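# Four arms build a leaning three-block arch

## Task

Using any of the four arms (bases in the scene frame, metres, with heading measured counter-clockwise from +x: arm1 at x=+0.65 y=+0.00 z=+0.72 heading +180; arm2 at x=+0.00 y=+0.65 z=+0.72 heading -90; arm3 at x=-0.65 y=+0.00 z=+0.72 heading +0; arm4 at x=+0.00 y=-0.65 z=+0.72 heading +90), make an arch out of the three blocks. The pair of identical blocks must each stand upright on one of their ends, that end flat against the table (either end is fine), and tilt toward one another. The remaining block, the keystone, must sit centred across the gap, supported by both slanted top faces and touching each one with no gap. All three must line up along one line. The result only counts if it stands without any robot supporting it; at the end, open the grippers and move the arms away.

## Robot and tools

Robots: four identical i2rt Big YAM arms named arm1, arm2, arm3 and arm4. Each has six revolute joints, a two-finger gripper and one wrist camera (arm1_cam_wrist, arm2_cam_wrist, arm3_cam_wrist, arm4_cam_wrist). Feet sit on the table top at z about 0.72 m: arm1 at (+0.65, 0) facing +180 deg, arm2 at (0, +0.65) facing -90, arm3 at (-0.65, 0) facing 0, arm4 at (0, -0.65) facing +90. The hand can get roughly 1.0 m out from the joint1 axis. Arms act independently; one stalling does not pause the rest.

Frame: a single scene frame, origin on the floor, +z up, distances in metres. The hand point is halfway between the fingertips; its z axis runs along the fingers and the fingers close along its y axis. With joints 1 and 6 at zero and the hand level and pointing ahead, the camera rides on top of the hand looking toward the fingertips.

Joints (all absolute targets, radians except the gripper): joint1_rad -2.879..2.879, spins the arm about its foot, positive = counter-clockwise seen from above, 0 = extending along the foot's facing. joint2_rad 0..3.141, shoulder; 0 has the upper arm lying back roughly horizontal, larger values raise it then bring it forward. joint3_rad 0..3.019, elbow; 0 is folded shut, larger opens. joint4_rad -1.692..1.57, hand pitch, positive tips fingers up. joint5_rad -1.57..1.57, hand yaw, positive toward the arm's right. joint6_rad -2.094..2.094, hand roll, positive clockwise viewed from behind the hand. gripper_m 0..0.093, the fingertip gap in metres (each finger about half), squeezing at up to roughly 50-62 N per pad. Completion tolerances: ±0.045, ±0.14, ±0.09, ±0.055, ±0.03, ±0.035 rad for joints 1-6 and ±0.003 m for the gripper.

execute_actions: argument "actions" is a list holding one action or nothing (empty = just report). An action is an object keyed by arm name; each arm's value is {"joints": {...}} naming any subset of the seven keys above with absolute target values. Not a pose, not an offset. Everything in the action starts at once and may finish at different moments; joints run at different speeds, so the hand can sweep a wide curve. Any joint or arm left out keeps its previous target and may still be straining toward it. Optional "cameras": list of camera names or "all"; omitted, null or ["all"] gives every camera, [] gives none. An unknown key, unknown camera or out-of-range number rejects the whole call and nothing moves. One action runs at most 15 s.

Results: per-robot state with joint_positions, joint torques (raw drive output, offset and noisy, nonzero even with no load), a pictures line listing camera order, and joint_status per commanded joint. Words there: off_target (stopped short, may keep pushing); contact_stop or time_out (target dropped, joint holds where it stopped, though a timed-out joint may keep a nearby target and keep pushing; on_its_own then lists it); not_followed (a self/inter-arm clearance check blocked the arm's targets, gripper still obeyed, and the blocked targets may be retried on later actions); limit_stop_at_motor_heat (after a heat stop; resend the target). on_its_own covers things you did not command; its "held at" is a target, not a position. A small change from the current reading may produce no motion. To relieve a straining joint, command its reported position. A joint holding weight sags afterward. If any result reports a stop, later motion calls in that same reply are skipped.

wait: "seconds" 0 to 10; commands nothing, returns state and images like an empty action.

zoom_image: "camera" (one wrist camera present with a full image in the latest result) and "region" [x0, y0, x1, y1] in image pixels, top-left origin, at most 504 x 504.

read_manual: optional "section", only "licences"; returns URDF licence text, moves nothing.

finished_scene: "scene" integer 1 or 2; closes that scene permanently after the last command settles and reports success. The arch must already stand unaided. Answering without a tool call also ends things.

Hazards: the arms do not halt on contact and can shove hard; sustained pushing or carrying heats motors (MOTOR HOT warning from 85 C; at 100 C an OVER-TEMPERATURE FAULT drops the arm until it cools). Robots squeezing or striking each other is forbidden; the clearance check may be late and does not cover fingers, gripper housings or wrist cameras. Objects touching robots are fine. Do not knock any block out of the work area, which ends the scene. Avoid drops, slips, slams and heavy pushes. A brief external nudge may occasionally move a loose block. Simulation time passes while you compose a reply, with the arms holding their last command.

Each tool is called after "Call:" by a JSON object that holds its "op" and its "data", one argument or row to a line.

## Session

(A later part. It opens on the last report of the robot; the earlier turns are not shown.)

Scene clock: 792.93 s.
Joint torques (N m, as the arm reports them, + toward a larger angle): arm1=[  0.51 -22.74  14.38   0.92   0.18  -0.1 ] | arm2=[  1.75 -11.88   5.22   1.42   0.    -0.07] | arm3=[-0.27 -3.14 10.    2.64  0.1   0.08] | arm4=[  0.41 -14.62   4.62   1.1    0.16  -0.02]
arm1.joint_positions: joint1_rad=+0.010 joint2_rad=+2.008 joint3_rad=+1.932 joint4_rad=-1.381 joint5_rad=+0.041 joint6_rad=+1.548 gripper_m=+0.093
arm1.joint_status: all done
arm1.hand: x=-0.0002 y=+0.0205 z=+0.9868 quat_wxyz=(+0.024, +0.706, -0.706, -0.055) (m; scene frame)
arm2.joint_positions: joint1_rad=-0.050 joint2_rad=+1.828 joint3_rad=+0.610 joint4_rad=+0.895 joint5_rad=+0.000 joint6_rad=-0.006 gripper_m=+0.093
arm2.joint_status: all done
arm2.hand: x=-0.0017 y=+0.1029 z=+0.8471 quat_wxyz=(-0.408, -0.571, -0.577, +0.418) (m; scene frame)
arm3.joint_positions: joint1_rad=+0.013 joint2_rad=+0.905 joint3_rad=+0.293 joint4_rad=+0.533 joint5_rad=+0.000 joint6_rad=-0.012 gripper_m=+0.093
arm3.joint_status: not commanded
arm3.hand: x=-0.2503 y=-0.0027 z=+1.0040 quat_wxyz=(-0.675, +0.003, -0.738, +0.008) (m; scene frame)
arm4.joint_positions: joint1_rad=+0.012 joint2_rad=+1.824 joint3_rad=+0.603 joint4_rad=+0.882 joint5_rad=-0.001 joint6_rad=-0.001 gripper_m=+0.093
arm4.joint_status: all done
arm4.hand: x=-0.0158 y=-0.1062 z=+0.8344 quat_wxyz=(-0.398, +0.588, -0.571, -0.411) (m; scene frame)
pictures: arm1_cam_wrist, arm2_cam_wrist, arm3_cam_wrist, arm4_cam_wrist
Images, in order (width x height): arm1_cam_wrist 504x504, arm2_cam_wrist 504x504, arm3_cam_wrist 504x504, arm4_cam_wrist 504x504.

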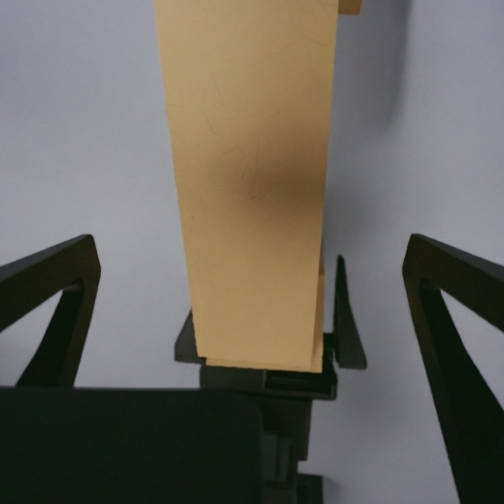

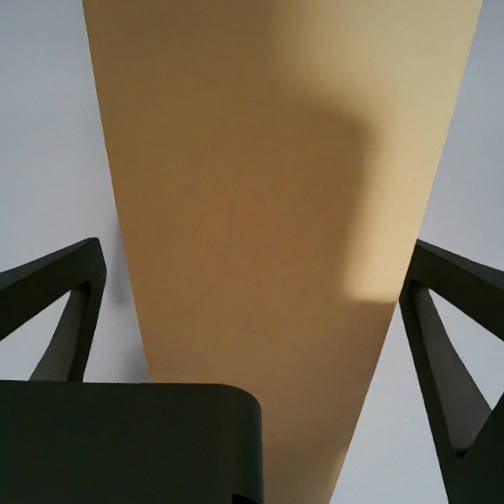

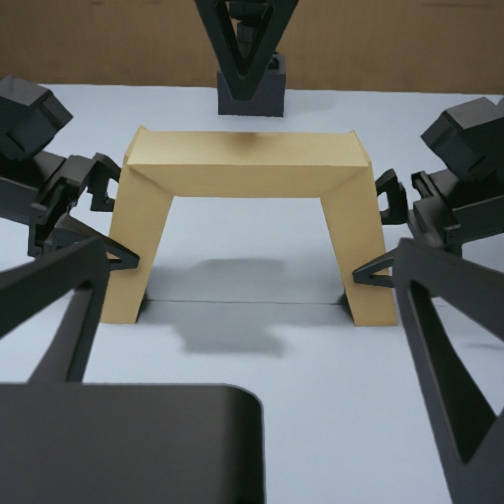

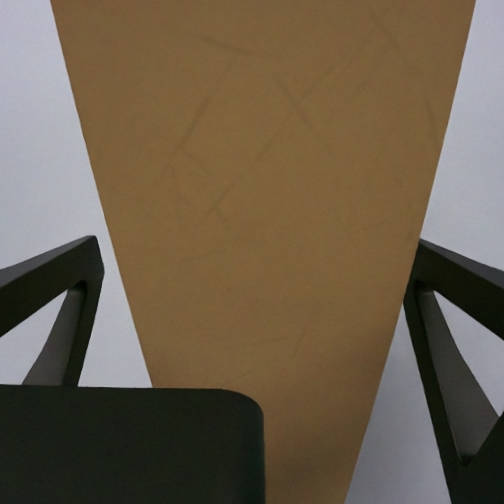

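Call:
{"op": "execute_actions", "data": {
  "actions": [
    {"arm2":{"joints":{"gripper_m":0.055}},"arm4":{"joints":{"gripper_m":0.055}}}
  ]
}}

Scene clock: 799.67 s.
Joint torques (N m, as the arm reports them, + toward a larger angle): arm1=[  0.62 -23.03  14.4    0.87   0.17  -0.09] | arm2=[  1.77 -11.78   5.28   1.42  -0.17  -0.07] | arm3=[-0.31 -3.09  9.95  2.59  0.1   0.09] | arm4=[  0.36 -14.36   4.57   1.14  -0.13  -0.01]
arm1.joint_positions: joint1_rad=+0.010 joint2_rad=+2.008 joint3_rad=+1.932 joint4_rad=-1.381 joint5_rad=+0.041 joint6_rad=+1.548 gripper_m=+0.093
arm1.joint_status: not commanded
arm1.hand: x=-0.0002 y=+0.0205 z=+0.9868 quat_wxyz=(+0.024, +0.706, -0.706, -0.055) (m; scene frame)
arm2.joint_positions: joint1_rad=-0.052 joint2_rad=+1.828 joint3_rad=+0.610 joint4_rad=+0.895 joint5_rad=+0.005 joint6_rad=-0.006 gripper_m=+0.060
arm2.joint_status: gripper_m off_target (ended at +0.060, target +0.055)
arm2.hand: x=-0.0034 y=+0.1029 z=+0.8471 quat_wxyz=(-0.406, -0.572, -0.576, +0.420) (m; scene frame)
arm3.joint_positions: joint1_rad=+0.013 joint2_rad=+0.905 joint3_rad=+0.293 joint4_rad=+0.533 joint5_rad=+0.000 joint6_rad=-0.012 gripper_m=+0.093
arm3.joint_status: not commanded
arm3.hand: x=-0.2503 y=-0.0027 z=+1.0040 quat_wxyz=(-0.675, +0.003, -0.738, +0.008) (m; scene frame)
arm4.joint_positions: joint1_rad=+0.012 joint2_rad=+1.824 joint3_rad=+0.603 joint4_rad=+0.881 joint5_rad=+0.006 joint6_rad=-0.002 gripper_m=+0.061
arm4.joint_status: gripper_m off_target (ended at +0.061, target +0.055)
arm4.hand: x=-0.0145 y=-0.1063 z=+0.8342 quat_wxyz=(-0.400, +0.587, -0.572, -0.409) (m; scene frame)
pictures: arm1_cam_wrist, arm2_cam_wrist, arm3_cam_wrist, arm4_cam_wrist
Images, in order (width x height): arm1_cam_wrist 504x504, arm2_cam_wrist 504x504, arm3_cam_wrist 504x504, arm4_cam_wrist 504x504.

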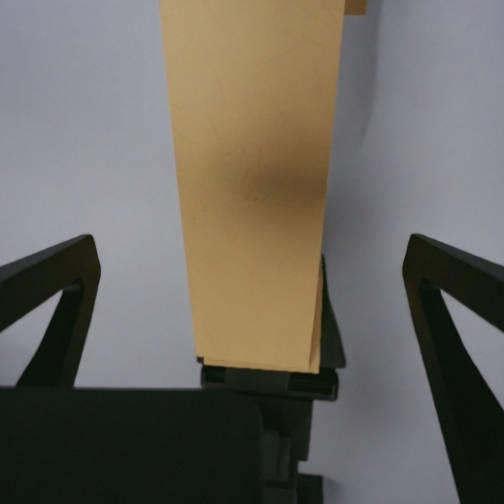

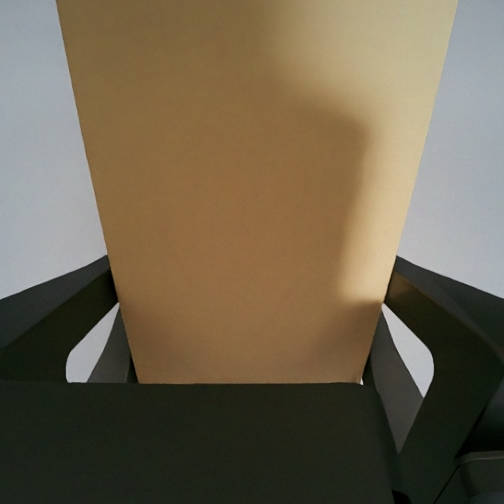

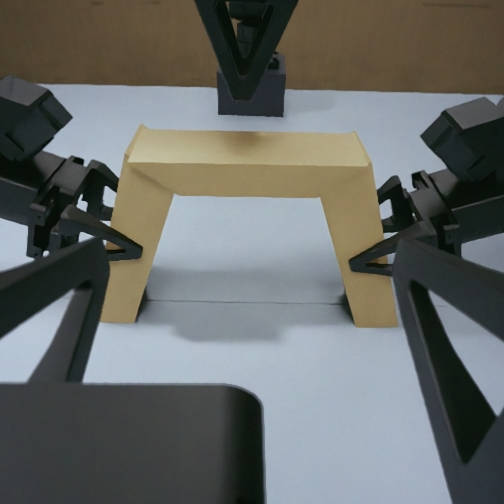

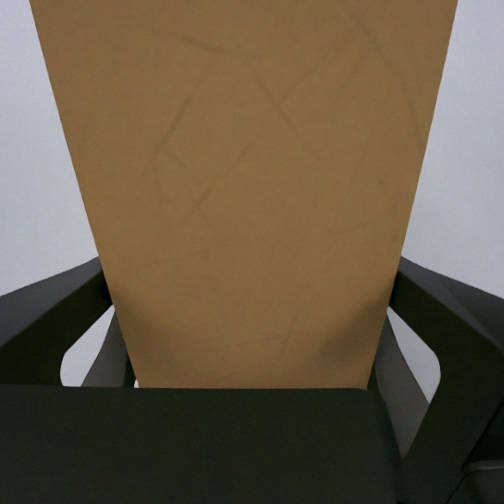

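Call:
{"op": "execute_actions", "data": {
  "actions": [
    {"arm1":{"joints":{"joint2_rad":2.105}}}
  ]
}}

Scene clock: 819.13 s.
Joint torques (N m, as the arm reports them, + toward a larger angle): arm1=[  0.51 -25.7   13.31   0.67   0.19  -0.09] | arm2=[  1.89 -11.88   5.27   1.41  -0.17  -0.08] | arm3=[-0.22 -3.14  9.98  2.62  0.1   0.09] | arm4=[  0.55 -14.38   4.57   1.14  -0.13  -0.01]
arm1.joint_positions: joint1_rad=+0.010 joint2_rad=+2.112 joint3_rad=+1.941 joint4_rad=-1.381 joint5_rad=+0.041 joint6_rad=+1.548 gripper_m=+0.093
arm1.joint_status: all done
arm1.hand: x=-0.0041 y=+0.0206 z=+0.9249 quat_wxyz=(-0.008, +0.708, -0.706, -0.021) (m; scene frame)
arm2.joint_positions: joint1_rad=-0.052 joint2_rad=+1.828 joint3_rad=+0.610 joint4_rad=+0.895 joint5_rad=+0.005 joint6_rad=-0.006 gripper_m=+0.060
arm2.joint_status: not commanded
arm2.hand: x=-0.0034 y=+0.1029 z=+0.8471 quat_wxyz=(-0.406, -0.572, -0.576, +0.420) (m; scene frame)
arm3.joint_positions: joint1_rad=+0.013 joint2_rad=+0.905 joint3_rad=+0.293 joint4_rad=+0.533 joint5_rad=+0.000 joint6_rad=-0.012 gripper_m=+0.093
arm3.joint_status: not commanded
arm3.hand: x=-0.2503 y=-0.0027 z=+1.0040 quat_wxyz=(-0.675, +0.003, -0.738, +0.008) (m; scene frame)
arm4.joint_positions: joint1_rad=+0.012 joint2_rad=+1.824 joint3_rad=+0.603 joint4_rad=+0.881 joint5_rad=+0.006 joint6_rad=-0.002 gripper_m=+0.061
arm4.joint_status: not commanded
arm4.hand: x=-0.0145 y=-0.1063 z=+0.8342 quat_wxyz=(-0.400, +0.587, -0.572, -0.409) (m; scene frame)
pictures: arm1_cam_wrist, arm2_cam_wrist, arm3_cam_wrist, arm4_cam_wrist
Images, in order (width x height): arm1_cam_wrist 504x504, arm2_cam_wrist 504x504, arm3_cam_wrist 504x504, arm4_cam_wrist 504x504.

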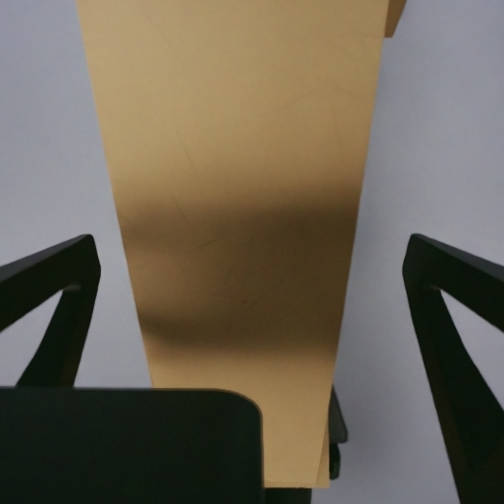

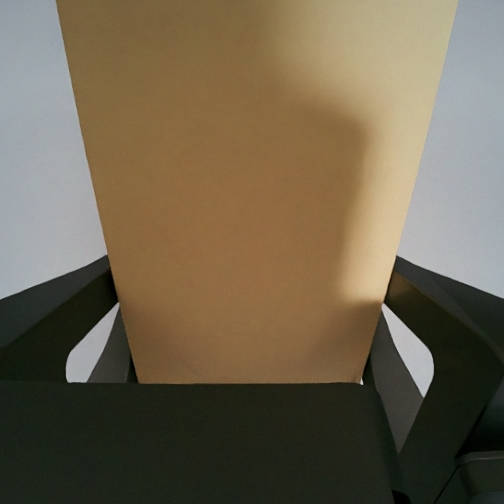

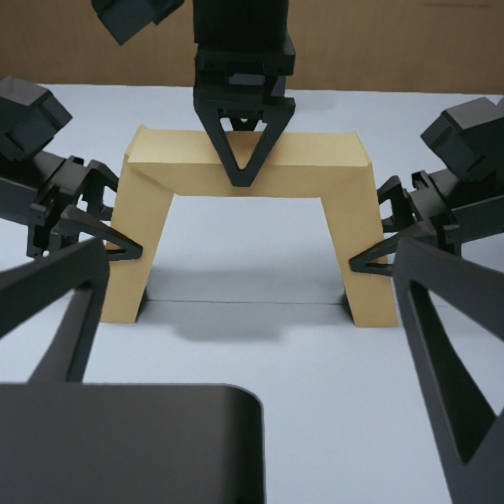

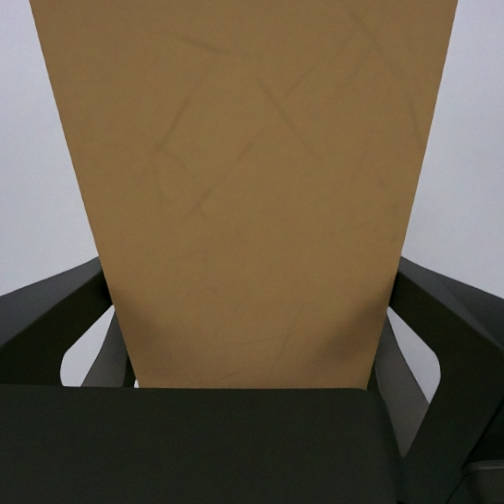

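Call:
{"op": "execute_actions", "data": {
  "actions": [
    {"arm1":{"joints":{"joint3_rad":1.946}}}
  ],
  "cameras": ["arm1_cam_wrist","arm3_cam_wrist"]
}}

Scene clock: 839.57 s.
Joint torques (N m, as the arm reports them, + toward a larger angle): arm1=[  0.6  -25.91  10.42   0.65   0.2   -0.08] | arm2=[  1.75 -11.88   5.28   1.41  -0.17  -0.07] | arm3=[-0.36 -3.14  9.98  2.65  0.11  0.08] | arm4=[  0.44 -14.28   4.57   1.17  -0.12  -0.02]
arm1.joint_positions: joint1_rad=+0.010 joint2_rad=+2.112 joint3_rad=+1.941 joint4_rad=-1.381 joint5_rad=+0.041 joint6_rad=+1.548 gripper_m=+0.093
arm1.joint_status: all done
arm1.hand: x=-0.0041 y=+0.0206 z=+0.9249 quat_wxyz=(-0.008, +0.708, -0.706, -0.021) (m; scene frame)
arm2.joint_positions: joint1_rad=-0.052 joint2_rad=+1.828 joint3_rad=+0.610 joint4_rad=+0.895 joint5_rad=+0.005 joint6_rad=-0.006 gripper_m=+0.060
arm2.joint_status: not commanded
arm2.hand: x=-0.0034 y=+0.1029 z=+0.8471 quat_wxyz=(-0.406, -0.572, -0.576, +0.420) (m; scene frame)
arm3.joint_positions: joint1_rad=+0.013 joint2_rad=+0.905 joint3_rad=+0.293 joint4_rad=+0.533 joint5_rad=+0.000 joint6_rad=-0.012 gripper_m=+0.093
arm3.joint_status: not commanded
arm3.hand: x=-0.2503 y=-0.0027 z=+1.0040 quat_wxyz=(-0.675, +0.003, -0.738, +0.008) (m; scene frame)
arm4.joint_positions: joint1_rad=+0.012 joint2_rad=+1.824 joint3_rad=+0.603 joint4_rad=+0.881 joint5_rad=+0.006 joint6_rad=-0.002 gripper_m=+0.061
arm4.joint_status: not commanded
arm4.hand: x=-0.0145 y=-0.1063 z=+0.8342 quat_wxyz=(-0.400, +0.587, -0.572, -0.409) (m; scene frame)
pictures: arm1_cam_wrist, arm3_cam_wrist
Images, in order (width x height): arm1_cam_wrist 504x504, arm3_cam_wrist 504x504.

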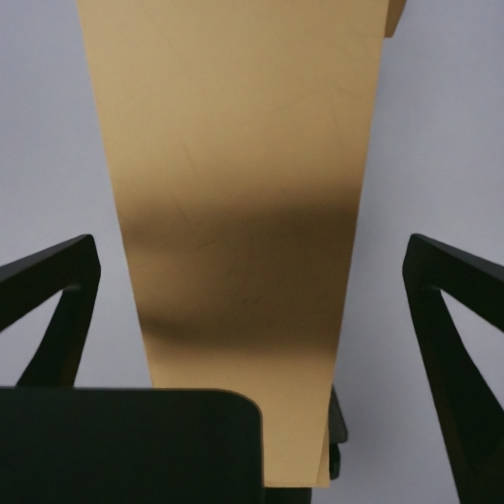

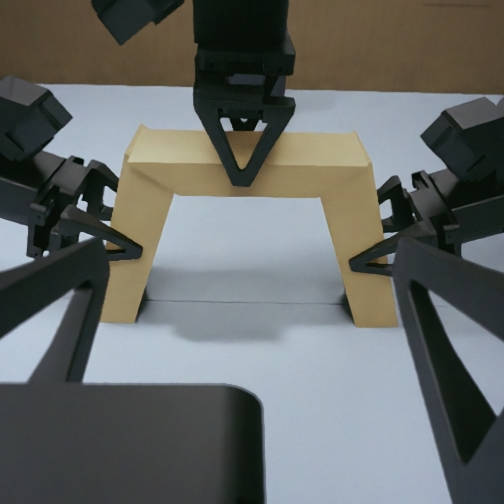

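Call:
{"op": "execute_actions", "data": {
  "actions": [
    {"arm1":{"joints":{"joint4_rad":-1.40}}}
  ],
  "cameras": ["arm1_cam_wrist","arm3_cam_wrist"]
}}

Scene clock: 848.40 s.
Joint torques (N m, as the arm reports them, + toward a larger angle): arm1=[  0.57 -25.69  10.43  -0.27   0.18  -0.09] | arm2=[  1.74 -12.     5.29   1.4   -0.17  -0.07] | arm3=[-0.29 -3.08  9.98  2.63  0.1   0.08] | arm4=[  0.41 -14.29   4.62   1.16  -0.13  -0.02]
arm1.joint_positions: joint1_rad=+0.010 joint2_rad=+2.112 joint3_rad=+1.941 joint4_rad=-1.390 joint5_rad=+0.041 joint6_rad=+1.548 gripper_m=+0.093
arm1.joint_status: all done
arm1.hand: x=-0.0018 y=+0.0206 z=+0.9249 quat_wxyz=(-0.012, +0.708, -0.706, -0.018) (m; scene frame)
arm2.joint_positions: joint1_rad=-0.052 joint2_rad=+1.828 joint3_rad=+0.610 joint4_rad=+0.895 joint5_rad=+0.005 joint6_rad=-0.006 gripper_m=+0.060
arm2.joint_status: not commanded
arm2.hand: x=-0.0034 y=+0.1029 z=+0.8471 quat_wxyz=(-0.406, -0.572, -0.576, +0.420) (m; scene frame)
arm3.joint_positions: joint1_rad=+0.013 joint2_rad=+0.905 joint3_rad=+0.293 joint4_rad=+0.533 joint5_rad=+0.000 joint6_rad=-0.012 gripper_m=+0.093
arm3.joint_status: not commanded
arm3.hand: x=-0.2503 y=-0.0027 z=+1.0040 quat_wxyz=(-0.675, +0.003, -0.738, +0.008) (m; scene frame)
arm4.joint_positions: joint1_rad=+0.012 joint2_rad=+1.824 joint3_rad=+0.603 joint4_rad=+0.881 joint5_rad=+0.006 joint6_rad=-0.002 gripper_m=+0.061
arm4.joint_status: not commanded
arm4.hand: x=-0.0145 y=-0.1063 z=+0.8342 quat_wxyz=(-0.400, +0.587, -0.572, -0.409) (m; scene frame)
pictures: arm1_cam_wrist, arm3_cam_wrist
Images, in order (width x height): arm1_cam_wrist 504x504, arm3_cam_wrist 504x504.

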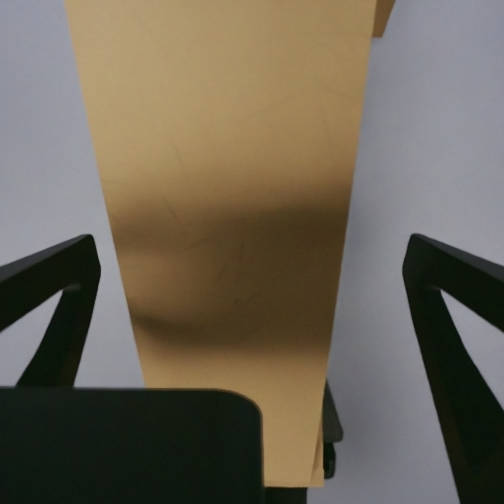

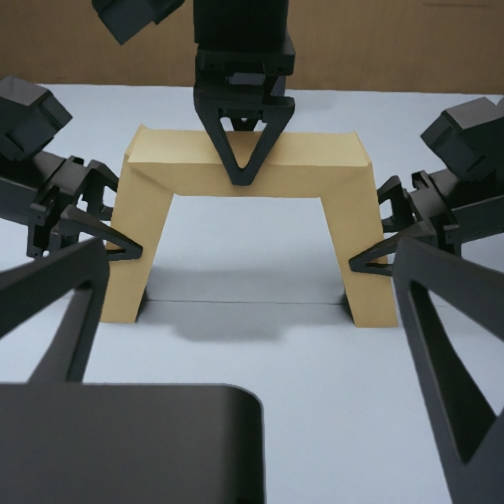

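Now clamp the keystone.

Call:
{"op": "execute_actions", "data": {
  "actions": [
    {"arm1":{"joints":{"gripper_m":0.056}}}
  ],
  "cameras": ["arm1_cam_wrist","arm3_cam_wrist"]
}}

Scene clock: 851.63 s.
Joint torques (N m, as the arm reports them, + toward a larger angle): arm1=[  0.61 -25.74  10.44  -0.21   0.16  -0.07] | arm2=[  1.82 -11.88   5.3    1.43  -0.18  -0.06] | arm3=[-0.29 -3.1   9.97  2.62  0.1   0.09] | arm4=[  0.29 -14.25   4.57   1.16  -0.13  -0.01]
arm1.joint_positions: joint1_rad=+0.010 joint2_rad=+2.112 joint3_rad=+1.941 joint4_rad=-1.391 joint5_rad=+0.042 joint6_rad=+1.547 gripper_m=+0.059
arm1.joint_status: all done
arm1.hand: x=-0.0016 y=+0.0206 z=+0.9249 quat_wxyz=(-0.012, +0.708, -0.706, -0.018) (m; scene frame)
arm2.joint_positions: joint1_rad=-0.052 joint2_rad=+1.828 joint3_rad=+0.610 joint4_rad=+0.895 joint5_rad=+0.005 joint6_rad=-0.006 gripper_m=+0.060
arm2.joint_status: not commanded
arm2.hand: x=-0.0034 y=+0.1029 z=+0.8471 quat_wxyz=(-0.406, -0.572, -0.576, +0.420) (m; scene frame)
arm3.joint_positions: joint1_rad=+0.013 joint2_rad=+0.905 joint3_rad=+0.293 joint4_rad=+0.533 joint5_rad=+0.000 joint6_rad=-0.012 gripper_m=+0.093
arm3.joint_status: not commanded
arm3.hand: x=-0.2503 y=-0.0027 z=+1.0040 quat_wxyz=(-0.675, +0.003, -0.738, +0.008) (m; scene frame)
arm4.joint_positions: joint1_rad=+0.012 joint2_rad=+1.824 joint3_rad=+0.603 joint4_rad=+0.881 joint5_rad=+0.006 joint6_rad=-0.002 gripper_m=+0.061
arm4.joint_status: not commanded
arm4.hand: x=-0.0145 y=-0.1063 z=+0.8342 quat_wxyz=(-0.400, +0.587, -0.572, -0.409) (m; scene frame)
pictures: arm1_cam_wrist, arm3_cam_wrist
Images, in order (width x height): arm1_cam_wrist 504x504, arm3_cam_wrist 504x504.

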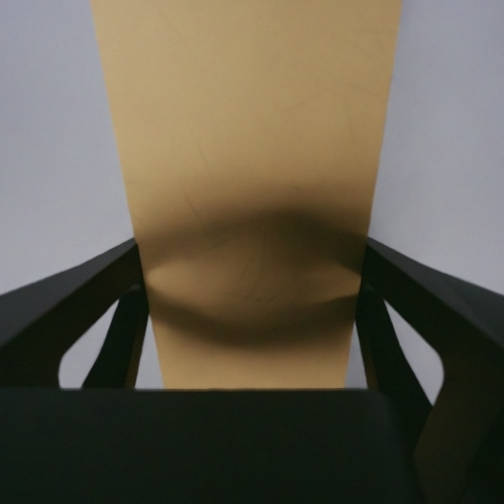

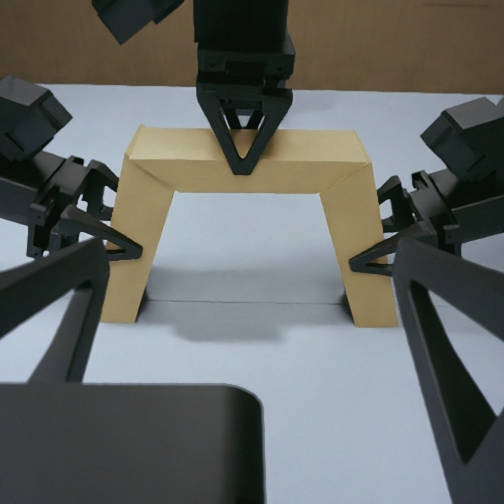

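Call:
{"op": "zoom_image", "data": {
  "camera": "arm3_cam_wrist",
  "region": [100, 100, 220, 220]
}}

Call:
{"op": "zoom_image", "data": {
  "camera": "arm3_cam_wrist",
  "region": [290, 100, 410, 220]
}}

Region (100, 100, 220, 220) of arm3_cam_wrist's 504x504 image, scaled by 4.200, with more detail than that image has.

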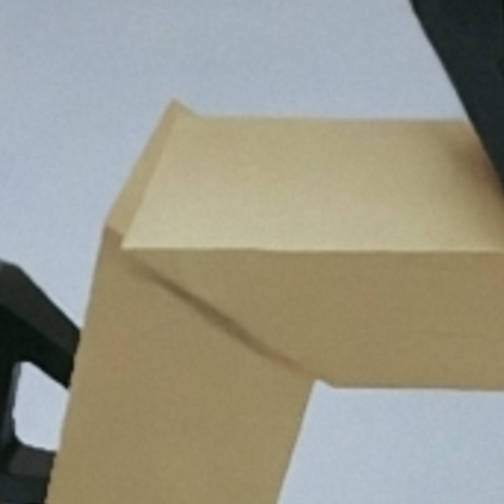

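Region (290, 100, 410, 220) of arm3_cam_wrist's 504x504 image, scaled by 4.200, with more detail than that image has.

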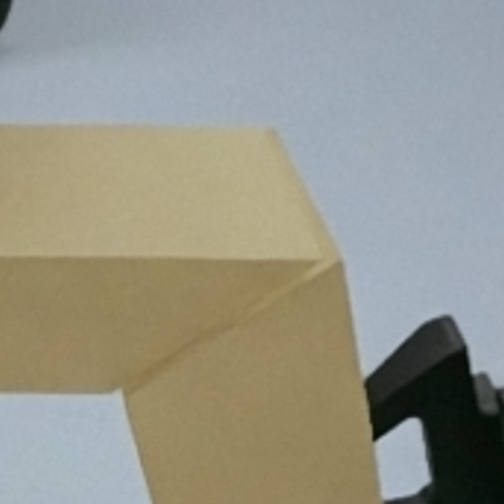

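Call:
{"op": "execute_actions", "data": {
  "actions": [
    {"arm1":{"joints":{"gripper_m":0.093}}}
  ],
  "cameras": ["arm1_cam_wrist","arm3_cam_wrist"]
}}

Call:
{"op": "zoom_image", "data": {
  "camera": "arm3_cam_wrist",
  "region": [100, 100, 220, 220]
}}

Call:
{"op": "zoom_image", "data": {
  "camera": "arm3_cam_wrist",
  "region": [290, 100, 410, 220]
}}

Scene clock: 872.33 s.
Joint torques (N m, as the arm reports them, + toward a larger angle): arm1=[  0.6  -25.72  10.35  -0.16   0.17  -0.07] | arm2=[  1.72 -11.93   5.27   1.42  -0.17  -0.07] | arm3=[-0.29 -3.03  9.98  2.61  0.1   0.08] | arm4=[  0.31 -14.24   4.59   1.14  -0.13  -0.02]
arm1.joint_positions: joint1_rad=+0.010 joint2_rad=+2.112 joint3_rad=+1.941 joint4_rad=-1.391 joint5_rad=+0.042 joint6_rad=+1.547 gripper_m=+0.093
arm1.joint_status: all done
arm1.hand: x=-0.0016 y=+0.0206 z=+0.9249 quat_wxyz=(-0.012, +0.708, -0.706, -0.018) (m; scene frame)
arm2.joint_positions: joint1_rad=-0.052 joint2_rad=+1.828 joint3_rad=+0.610 joint4_rad=+0.895 joint5_rad=+0.005 joint6_rad=-0.006 gripper_m=+0.060
arm2.joint_status: not commanded
arm2.hand: x=-0.0034 y=+0.1029 z=+0.8471 quat_wxyz=(-0.406, -0.572, -0.576, +0.420) (m; scene frame)
arm3.joint_positions: joint1_rad=+0.013 joint2_rad=+0.905 joint3_rad=+0.293 joint4_rad=+0.533 joint5_rad=+0.000 joint6_rad=-0.012 gripper_m=+0.093
arm3.joint_status: not commanded
arm3.hand: x=-0.2503 y=-0.0027 z=+1.0040 quat_wxyz=(-0.675, +0.003, -0.738, +0.008) (m; scene frame)
arm4.joint_positions: joint1_rad=+0.012 joint2_rad=+1.824 joint3_rad=+0.603 joint4_rad=+0.881 joint5_rad=+0.006 joint6_rad=-0.002 gripper_m=+0.061
arm4.joint_status: not commanded
arm4.hand: x=-0.0145 y=-0.1063 z=+0.8342 quat_wxyz=(-0.400, +0.587, -0.572, -0.409) (m; scene frame)
pictures: arm1_cam_wrist, arm3_cam_wrist
Images, in order (width x height): arm1_cam_wrist 504x504, arm3_cam_wrist 504x504.

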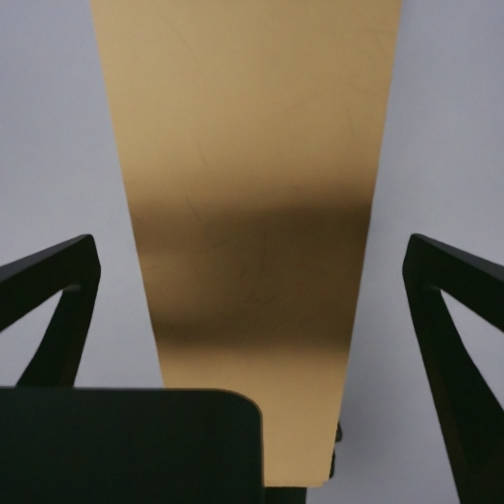

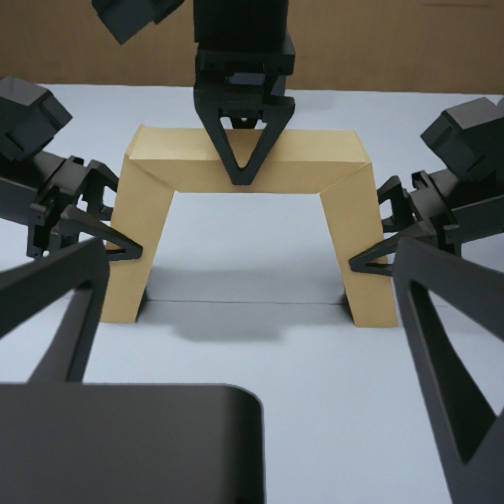

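Region (100, 100, 220, 220) of arm3_cam_wrist's 504x504 image, scaled by 4.200, with more detail than that image has.

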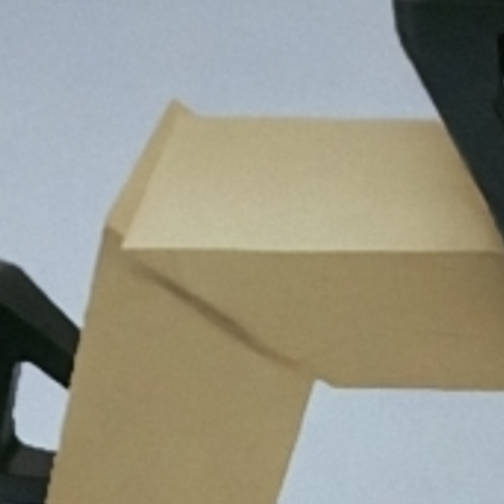

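Region (290, 100, 410, 220) of arm3_cam_wrist's 504x504 image, scaled by 4.200, with more detail than that image has.

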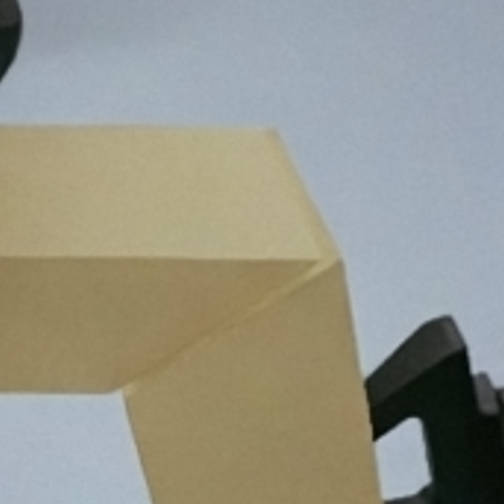

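Call:
{"op": "execute_actions", "data": {
  "actions": [
    {"arm2":{"joints":{"joint3_rad":0.66,"joint4_rad":0.876}}}
  ],
  "cameras": ["arm1_cam_wrist","arm3_cam_wrist"]
}}

Call:
{"op": "zoom_image", "data": {
  "camera": "arm3_cam_wrist",
  "region": [100, 100, 220, 220]
}}

Call:
{"op": "zoom_image", "data": {
  "camera": "arm3_cam_wrist",
  "region": [290, 100, 410, 220]
}}

Scene clock: 881.57 s.
Joint torques (N m, as the arm reports them, + toward a larger angle): arm1=[  0.6  -25.87  10.48  -0.23   0.16  -0.06] | arm2=[  1.84 -11.87   7.79   1.27  -0.17  -0.07] | arm3=[-0.31 -3.08 10.    2.61  0.1   0.08] | arm4=[  0.4  -14.22   4.59   1.14  -0.13  -0.02]
arm1.joint_positions: joint1_rad=+0.010 joint2_rad=+2.112 joint3_rad=+1.941 joint4_rad=-1.391 joint5_rad=+0.042 joint6_rad=+1.547 gripper_m=+0.093
arm1.joint_status: not commanded
arm1.hand: x=-0.0016 y=+0.0206 z=+0.9249 quat_wxyz=(-0.012, +0.708, -0.706, -0.018) (m; scene frame)
arm2.joint_positions: joint1_rad=-0.052 joint2_rad=+1.828 joint3_rad=+0.613 joint4_rad=+0.889 joint5_rad=+0.005 joint6_rad=-0.006 gripper_m=+0.060
arm2.joint_status: all done
arm2.hand: x=-0.0034 y=+0.1019 z=+0.8471 quat_wxyz=(-0.406, -0.573, -0.576, +0.419) (m; scene frame)
arm3.joint_positions: joint1_rad=+0.013 joint2_rad=+0.905 joint3_rad=+0.293 joint4_rad=+0.533 joint5_rad=+0.000 joint6_rad=-0.012 gripper_m=+0.093
arm3.joint_status: not commanded
arm3.hand: x=-0.2503 y=-0.0027 z=+1.0040 quat_wxyz=(-0.675, +0.003, -0.738, +0.008) (m; scene frame)
arm4.joint_positions: joint1_rad=+0.012 joint2_rad=+1.824 joint3_rad=+0.603 joint4_rad=+0.881 joint5_rad=+0.006 joint6_rad=-0.002 gripper_m=+0.061
arm4.joint_status: not commanded
arm4.hand: x=-0.0145 y=-0.1063 z=+0.8342 quat_wxyz=(-0.400, +0.587, -0.572, -0.409) (m; scene frame)
pictures: arm1_cam_wrist, arm3_cam_wrist
Images, in order (width x height): arm1_cam_wrist 504x504, arm3_cam_wrist 504x504.

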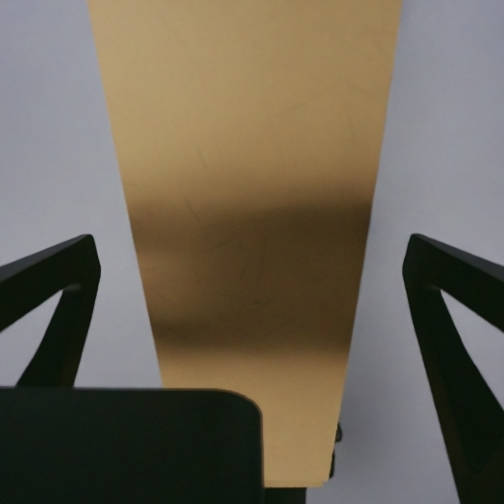

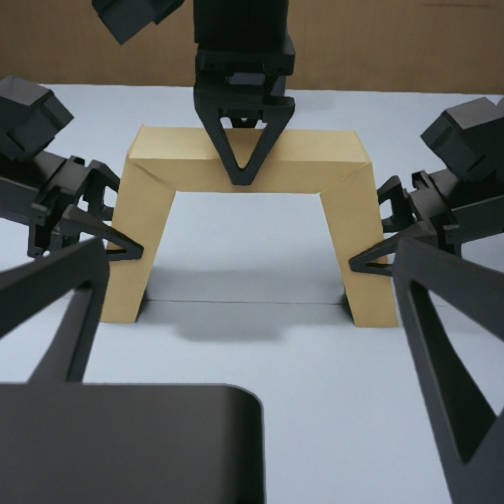

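Region (100, 100, 220, 220) of arm3_cam_wrist's 504x504 image, scaled by 4.200, with more detail than that image has.

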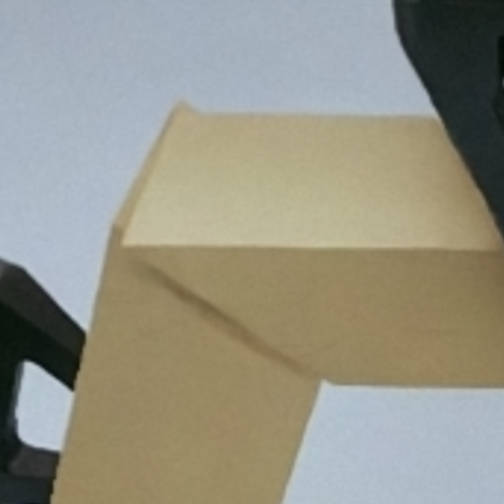

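Region (290, 100, 410, 220) of arm3_cam_wrist's 504x504 image, scaled by 4.200, with more detail than that image has.

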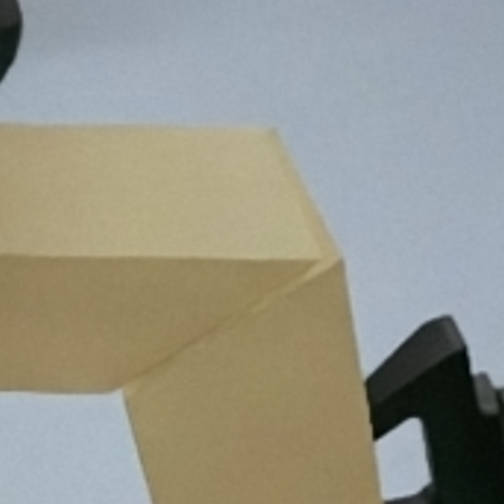

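Call:
{"op": "execute_actions", "data": {
  "actions": [
    {"arm2":{"joints":{"joint3_rad":0.675,"joint4_rad":0.868}}}
  ],
  "cameras": ["arm1_cam_wrist","arm3_cam_wrist"]
}}

Call:
{"op": "zoom_image", "data": {
  "camera": "arm3_cam_wrist",
  "region": [100, 100, 220, 220]
}}

Call:
{"op": "zoom_image", "data": {
  "camera": "arm3_cam_wrist",
  "region": [290, 100, 410, 220]
}}

Scene clock: 886.47 s.
Joint torques (N m, as the arm reports them, + toward a larger angle): arm1=[  0.66 -25.66  10.36  -0.25   0.17  -0.07] | arm2=[  1.81 -11.87   8.59   1.33  -0.17  -0.07] | arm3=[-0.21 -3.12  9.98  2.63  0.1   0.09] | arm4=[  0.52 -14.25   4.54   1.15  -0.12  -0.01]
arm1.joint_positions: joint1_rad=+0.010 joint2_rad=+2.112 joint3_rad=+1.941 joint4_rad=-1.391 joint5_rad=+0.042 joint6_rad=+1.547 gripper_m=+0.093
arm1.joint_status: not commanded
arm1.hand: x=-0.0016 y=+0.0206 z=+0.9249 quat_wxyz=(-0.012, +0.708, -0.706, -0.018) (m; scene frame)
arm2.joint_positions: joint1_rad=-0.052 joint2_rad=+1.826 joint3_rad=+0.618 joint4_rad=+0.879 joint5_rad=+0.005 joint6_rad=-0.006 gripper_m=+0.060
arm2.joint_status: all done
arm2.hand: x=-0.0034 y=+0.1004 z=+0.8473 quat_wxyz=(-0.404, -0.573, -0.577, +0.418) (m; scene frame)
arm3.joint_positions: joint1_rad=+0.013 joint2_rad=+0.905 joint3_rad=+0.293 joint4_rad=+0.533 joint5_rad=+0.000 joint6_rad=-0.012 gripper_m=+0.093
arm3.joint_status: not commanded
arm3.hand: x=-0.2503 y=-0.0027 z=+1.0040 quat_wxyz=(-0.675, +0.003, -0.738, +0.008) (m; scene frame)
arm4.joint_positions: joint1_rad=+0.012 joint2_rad=+1.824 joint3_rad=+0.603 joint4_rad=+0.881 joint5_rad=+0.006 joint6_rad=-0.002 gripper_m=+0.061
arm4.joint_status: not commanded
arm4.hand: x=-0.0145 y=-0.1063 z=+0.8342 quat_wxyz=(-0.400, +0.587, -0.572, -0.409) (m; scene frame)
pictures: arm1_cam_wrist, arm3_cam_wrist
Images, in order (width x height): arm1_cam_wrist 504x504, arm3_cam_wrist 504x504.

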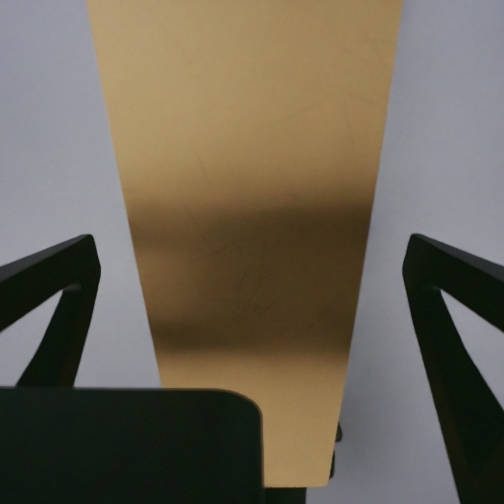

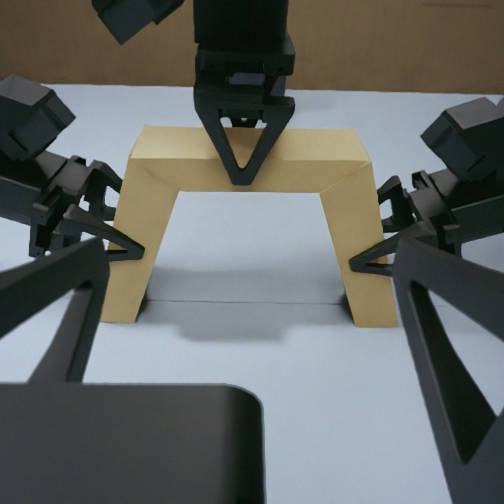

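Region (100, 100, 220, 220) of arm3_cam_wrist's 504x504 image, scaled by 4.200, with more detail than that image has.

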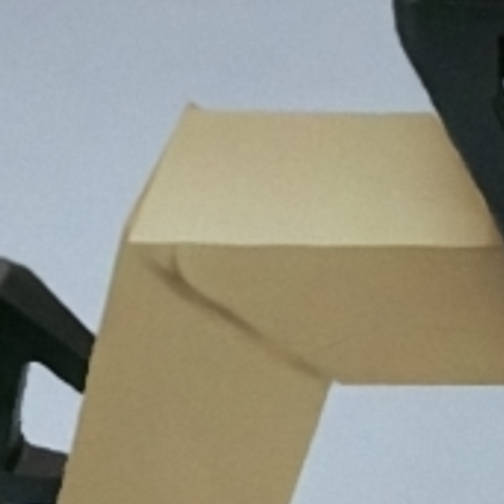

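Region (290, 100, 410, 220) of arm3_cam_wrist's 504x504 image, scaled by 4.200, with more detail than that image has.

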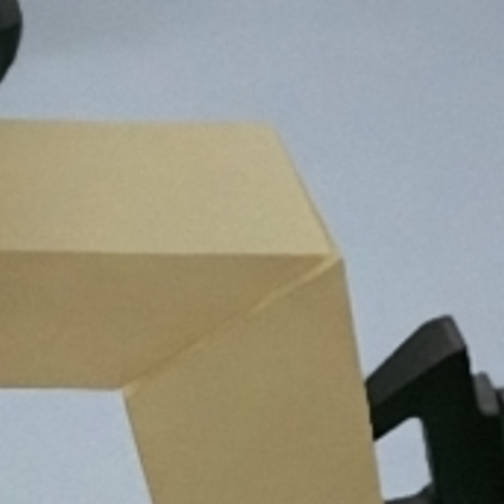

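Call:
{"op": "execute_actions", "data": {
  "actions": [
    {"arm1":{"joints":{"joint2_rad":1.95}}}
  ]
}}

Scene clock: 892.67 s.
Joint torques (N m, as the arm reports them, + toward a larger angle): arm1=[  0.62 -21.9   11.91   0.16   0.17  -0.09] | arm2=[  1.74 -11.73   8.57   1.38  -0.17  -0.07] | arm3=[-0.25 -3.08  9.99  2.62  0.11  0.08] | arm4=[  0.34 -14.39   4.57   1.18  -0.12  -0.01]
arm1.joint_positions: joint1_rad=+0.010 joint2_rad=+1.937 joint3_rad=+1.931 joint4_rad=-1.392 joint5_rad=+0.042 joint6_rad=+1.547 gripper_m=+0.093
arm1.joint_status: all done
arm1.hand: x=+0.0069 y=+0.0204 z=+1.0304 quat_wxyz=(+0.044, +0.705, -0.704, -0.076) (m; scene frame)
arm2.joint_positions: joint1_rad=-0.052 joint2_rad=+1.826 joint3_rad=+0.618 joint4_rad=+0.879 joint5_rad=+0.005 joint6_rad=-0.006 gripper_m=+0.060
arm2.joint_status: not commanded
arm2.hand: x=-0.0034 y=+0.1004 z=+0.8473 quat_wxyz=(-0.404, -0.573, -0.577, +0.418) (m; scene frame)
arm3.joint_positions: joint1_rad=+0.013 joint2_rad=+0.905 joint3_rad=+0.293 joint4_rad=+0.533 joint5_rad=+0.000 joint6_rad=-0.012 gripper_m=+0.093
arm3.joint_status: not commanded
arm3.hand: x=-0.2503 y=-0.0027 z=+1.0040 quat_wxyz=(-0.675, +0.003, -0.738, +0.008) (m; scene frame)
arm4.joint_positions: joint1_rad=+0.012 joint2_rad=+1.824 joint3_rad=+0.603 joint4_rad=+0.881 joint5_rad=+0.006 joint6_rad=-0.002 gripper_m=+0.061
arm4.joint_status: not commanded
arm4.hand: x=-0.0145 y=-0.1063 z=+0.8342 quat_wxyz=(-0.400, +0.587, -0.572, -0.409) (m; scene frame)
pictures: arm1_cam_wrist, arm2_cam_wrist, arm3_cam_wrist, arm4_cam_wrist
Images, in order (width x height): arm1_cam_wrist 504x504, arm2_cam_wrist 504x504, arm3_cam_wrist 504x504, arm4_cam_wrist 504x504.

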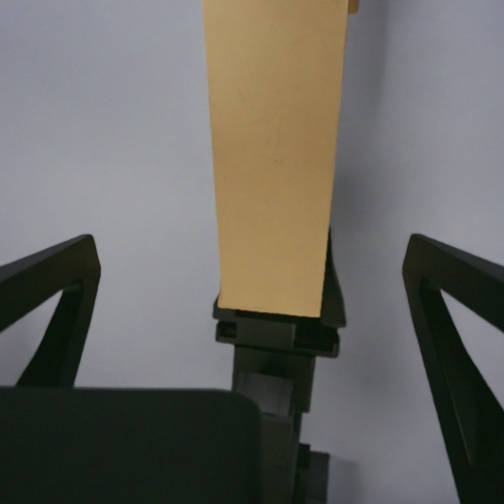

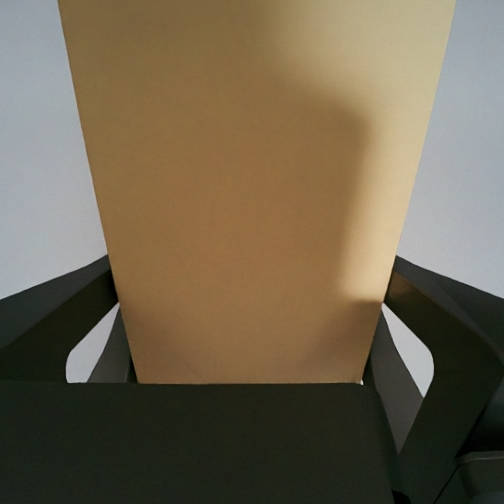

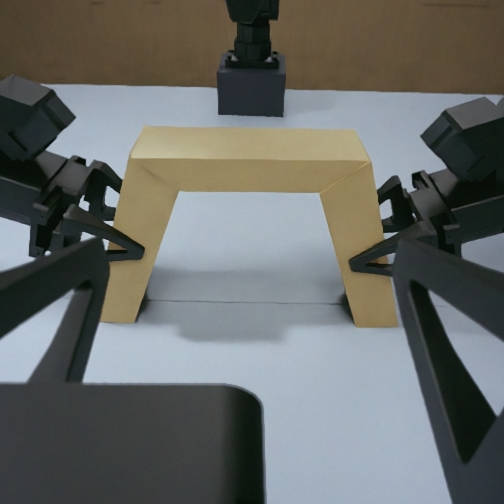

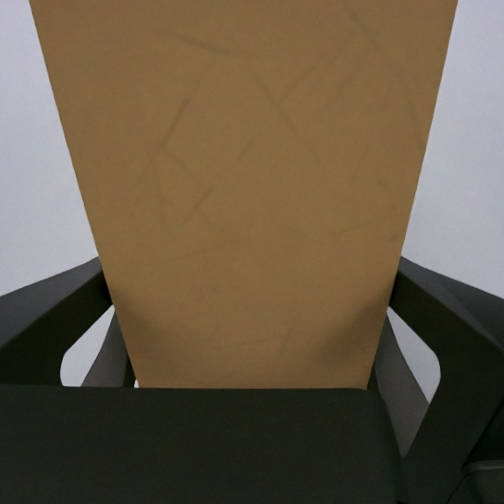

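Call:
{"op": "execute_actions", "data": {
  "actions": [
    {"arm2":{"joints":{"joint3_rad":0.64,"gripper_m":0.093}},"arm4":{"joints":{"gripper_m":0.093}}}
  ]
}}

Scene clock: 900.20 s.
Joint torques (N m, as the arm reports them, + toward a larger angle): arm1=[  0.59 -21.89  11.8    0.21   0.18  -0.08] | arm2=[  1.77 -11.79   6.03   1.41  -0.15  -0.07] | arm3=[-0.31 -3.12  9.99  2.63  0.1   0.09] | arm4=[  0.44 -14.53   4.55   1.12   0.04  -0.02]
arm1.joint_positions: joint1_rad=+0.010 joint2_rad=+1.937 joint3_rad=+1.931 joint4_rad=-1.392 joint5_rad=+0.042 joint6_rad=+1.547 gripper_m=+0.093
arm1.joint_status: not commanded
arm1.hand: x=+0.0069 y=+0.0204 z=+1.0304 quat_wxyz=(+0.044, +0.705, -0.704, -0.076) (m; scene frame)
arm2.joint_positions: joint1_rad=-0.051 joint2_rad=+1.826 joint3_rad=+0.619 joint4_rad=+0.877 joint5_rad=+0.004 joint6_rad=-0.006 gripper_m=+0.093
arm2.joint_status: all done
arm2.hand: x=-0.0028 y=+0.1002 z=+0.8472 quat_wxyz=(-0.405, -0.573, -0.577, +0.418) (m; scene frame)
arm3.joint_positions: joint1_rad=+0.013 joint2_rad=+0.905 joint3_rad=+0.293 joint4_rad=+0.533 joint5_rad=+0.000 joint6_rad=-0.012 gripper_m=+0.093
arm3.joint_status: not commanded
arm3.hand: x=-0.2503 y=-0.0027 z=+1.0040 quat_wxyz=(-0.675, +0.003, -0.738, +0.008) (m; scene frame)
arm4.joint_positions: joint1_rad=+0.012 joint2_rad=+1.824 joint3_rad=+0.603 joint4_rad=+0.881 joint5_rad=+0.002 joint6_rad=-0.001 gripper_m=+0.093
arm4.joint_status: all done
arm4.hand: x=-0.0152 y=-0.1063 z=+0.8342 quat_wxyz=(-0.399, +0.588, -0.572, -0.410) (m; scene frame)
pictures: arm1_cam_wrist, arm2_cam_wrist, arm3_cam_wrist, arm4_cam_wrist
Images, in order (width x height): arm1_cam_wrist 504x504, arm2_cam_wrist 504x504, arm3_cam_wrist 504x504, arm4_cam_wrist 504x504.

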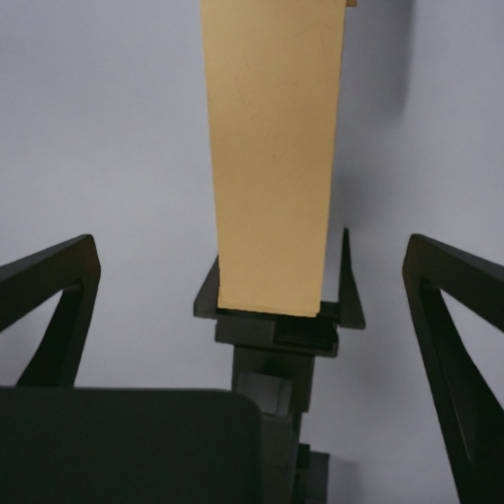

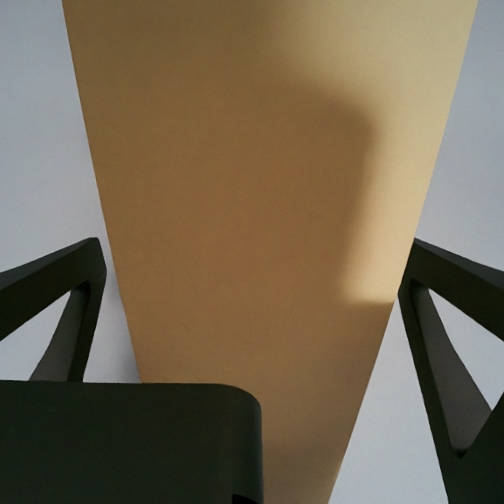

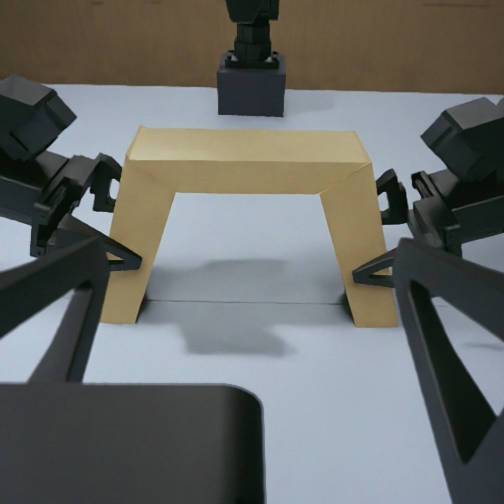

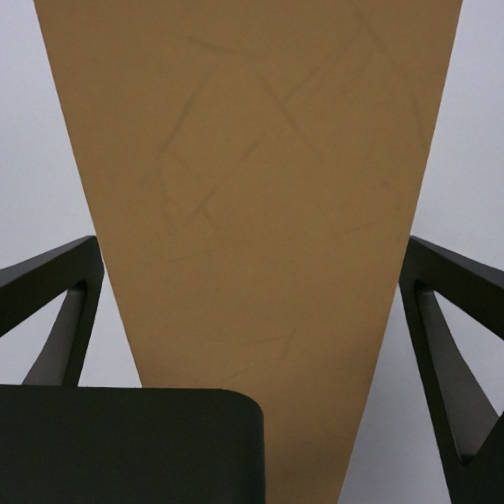

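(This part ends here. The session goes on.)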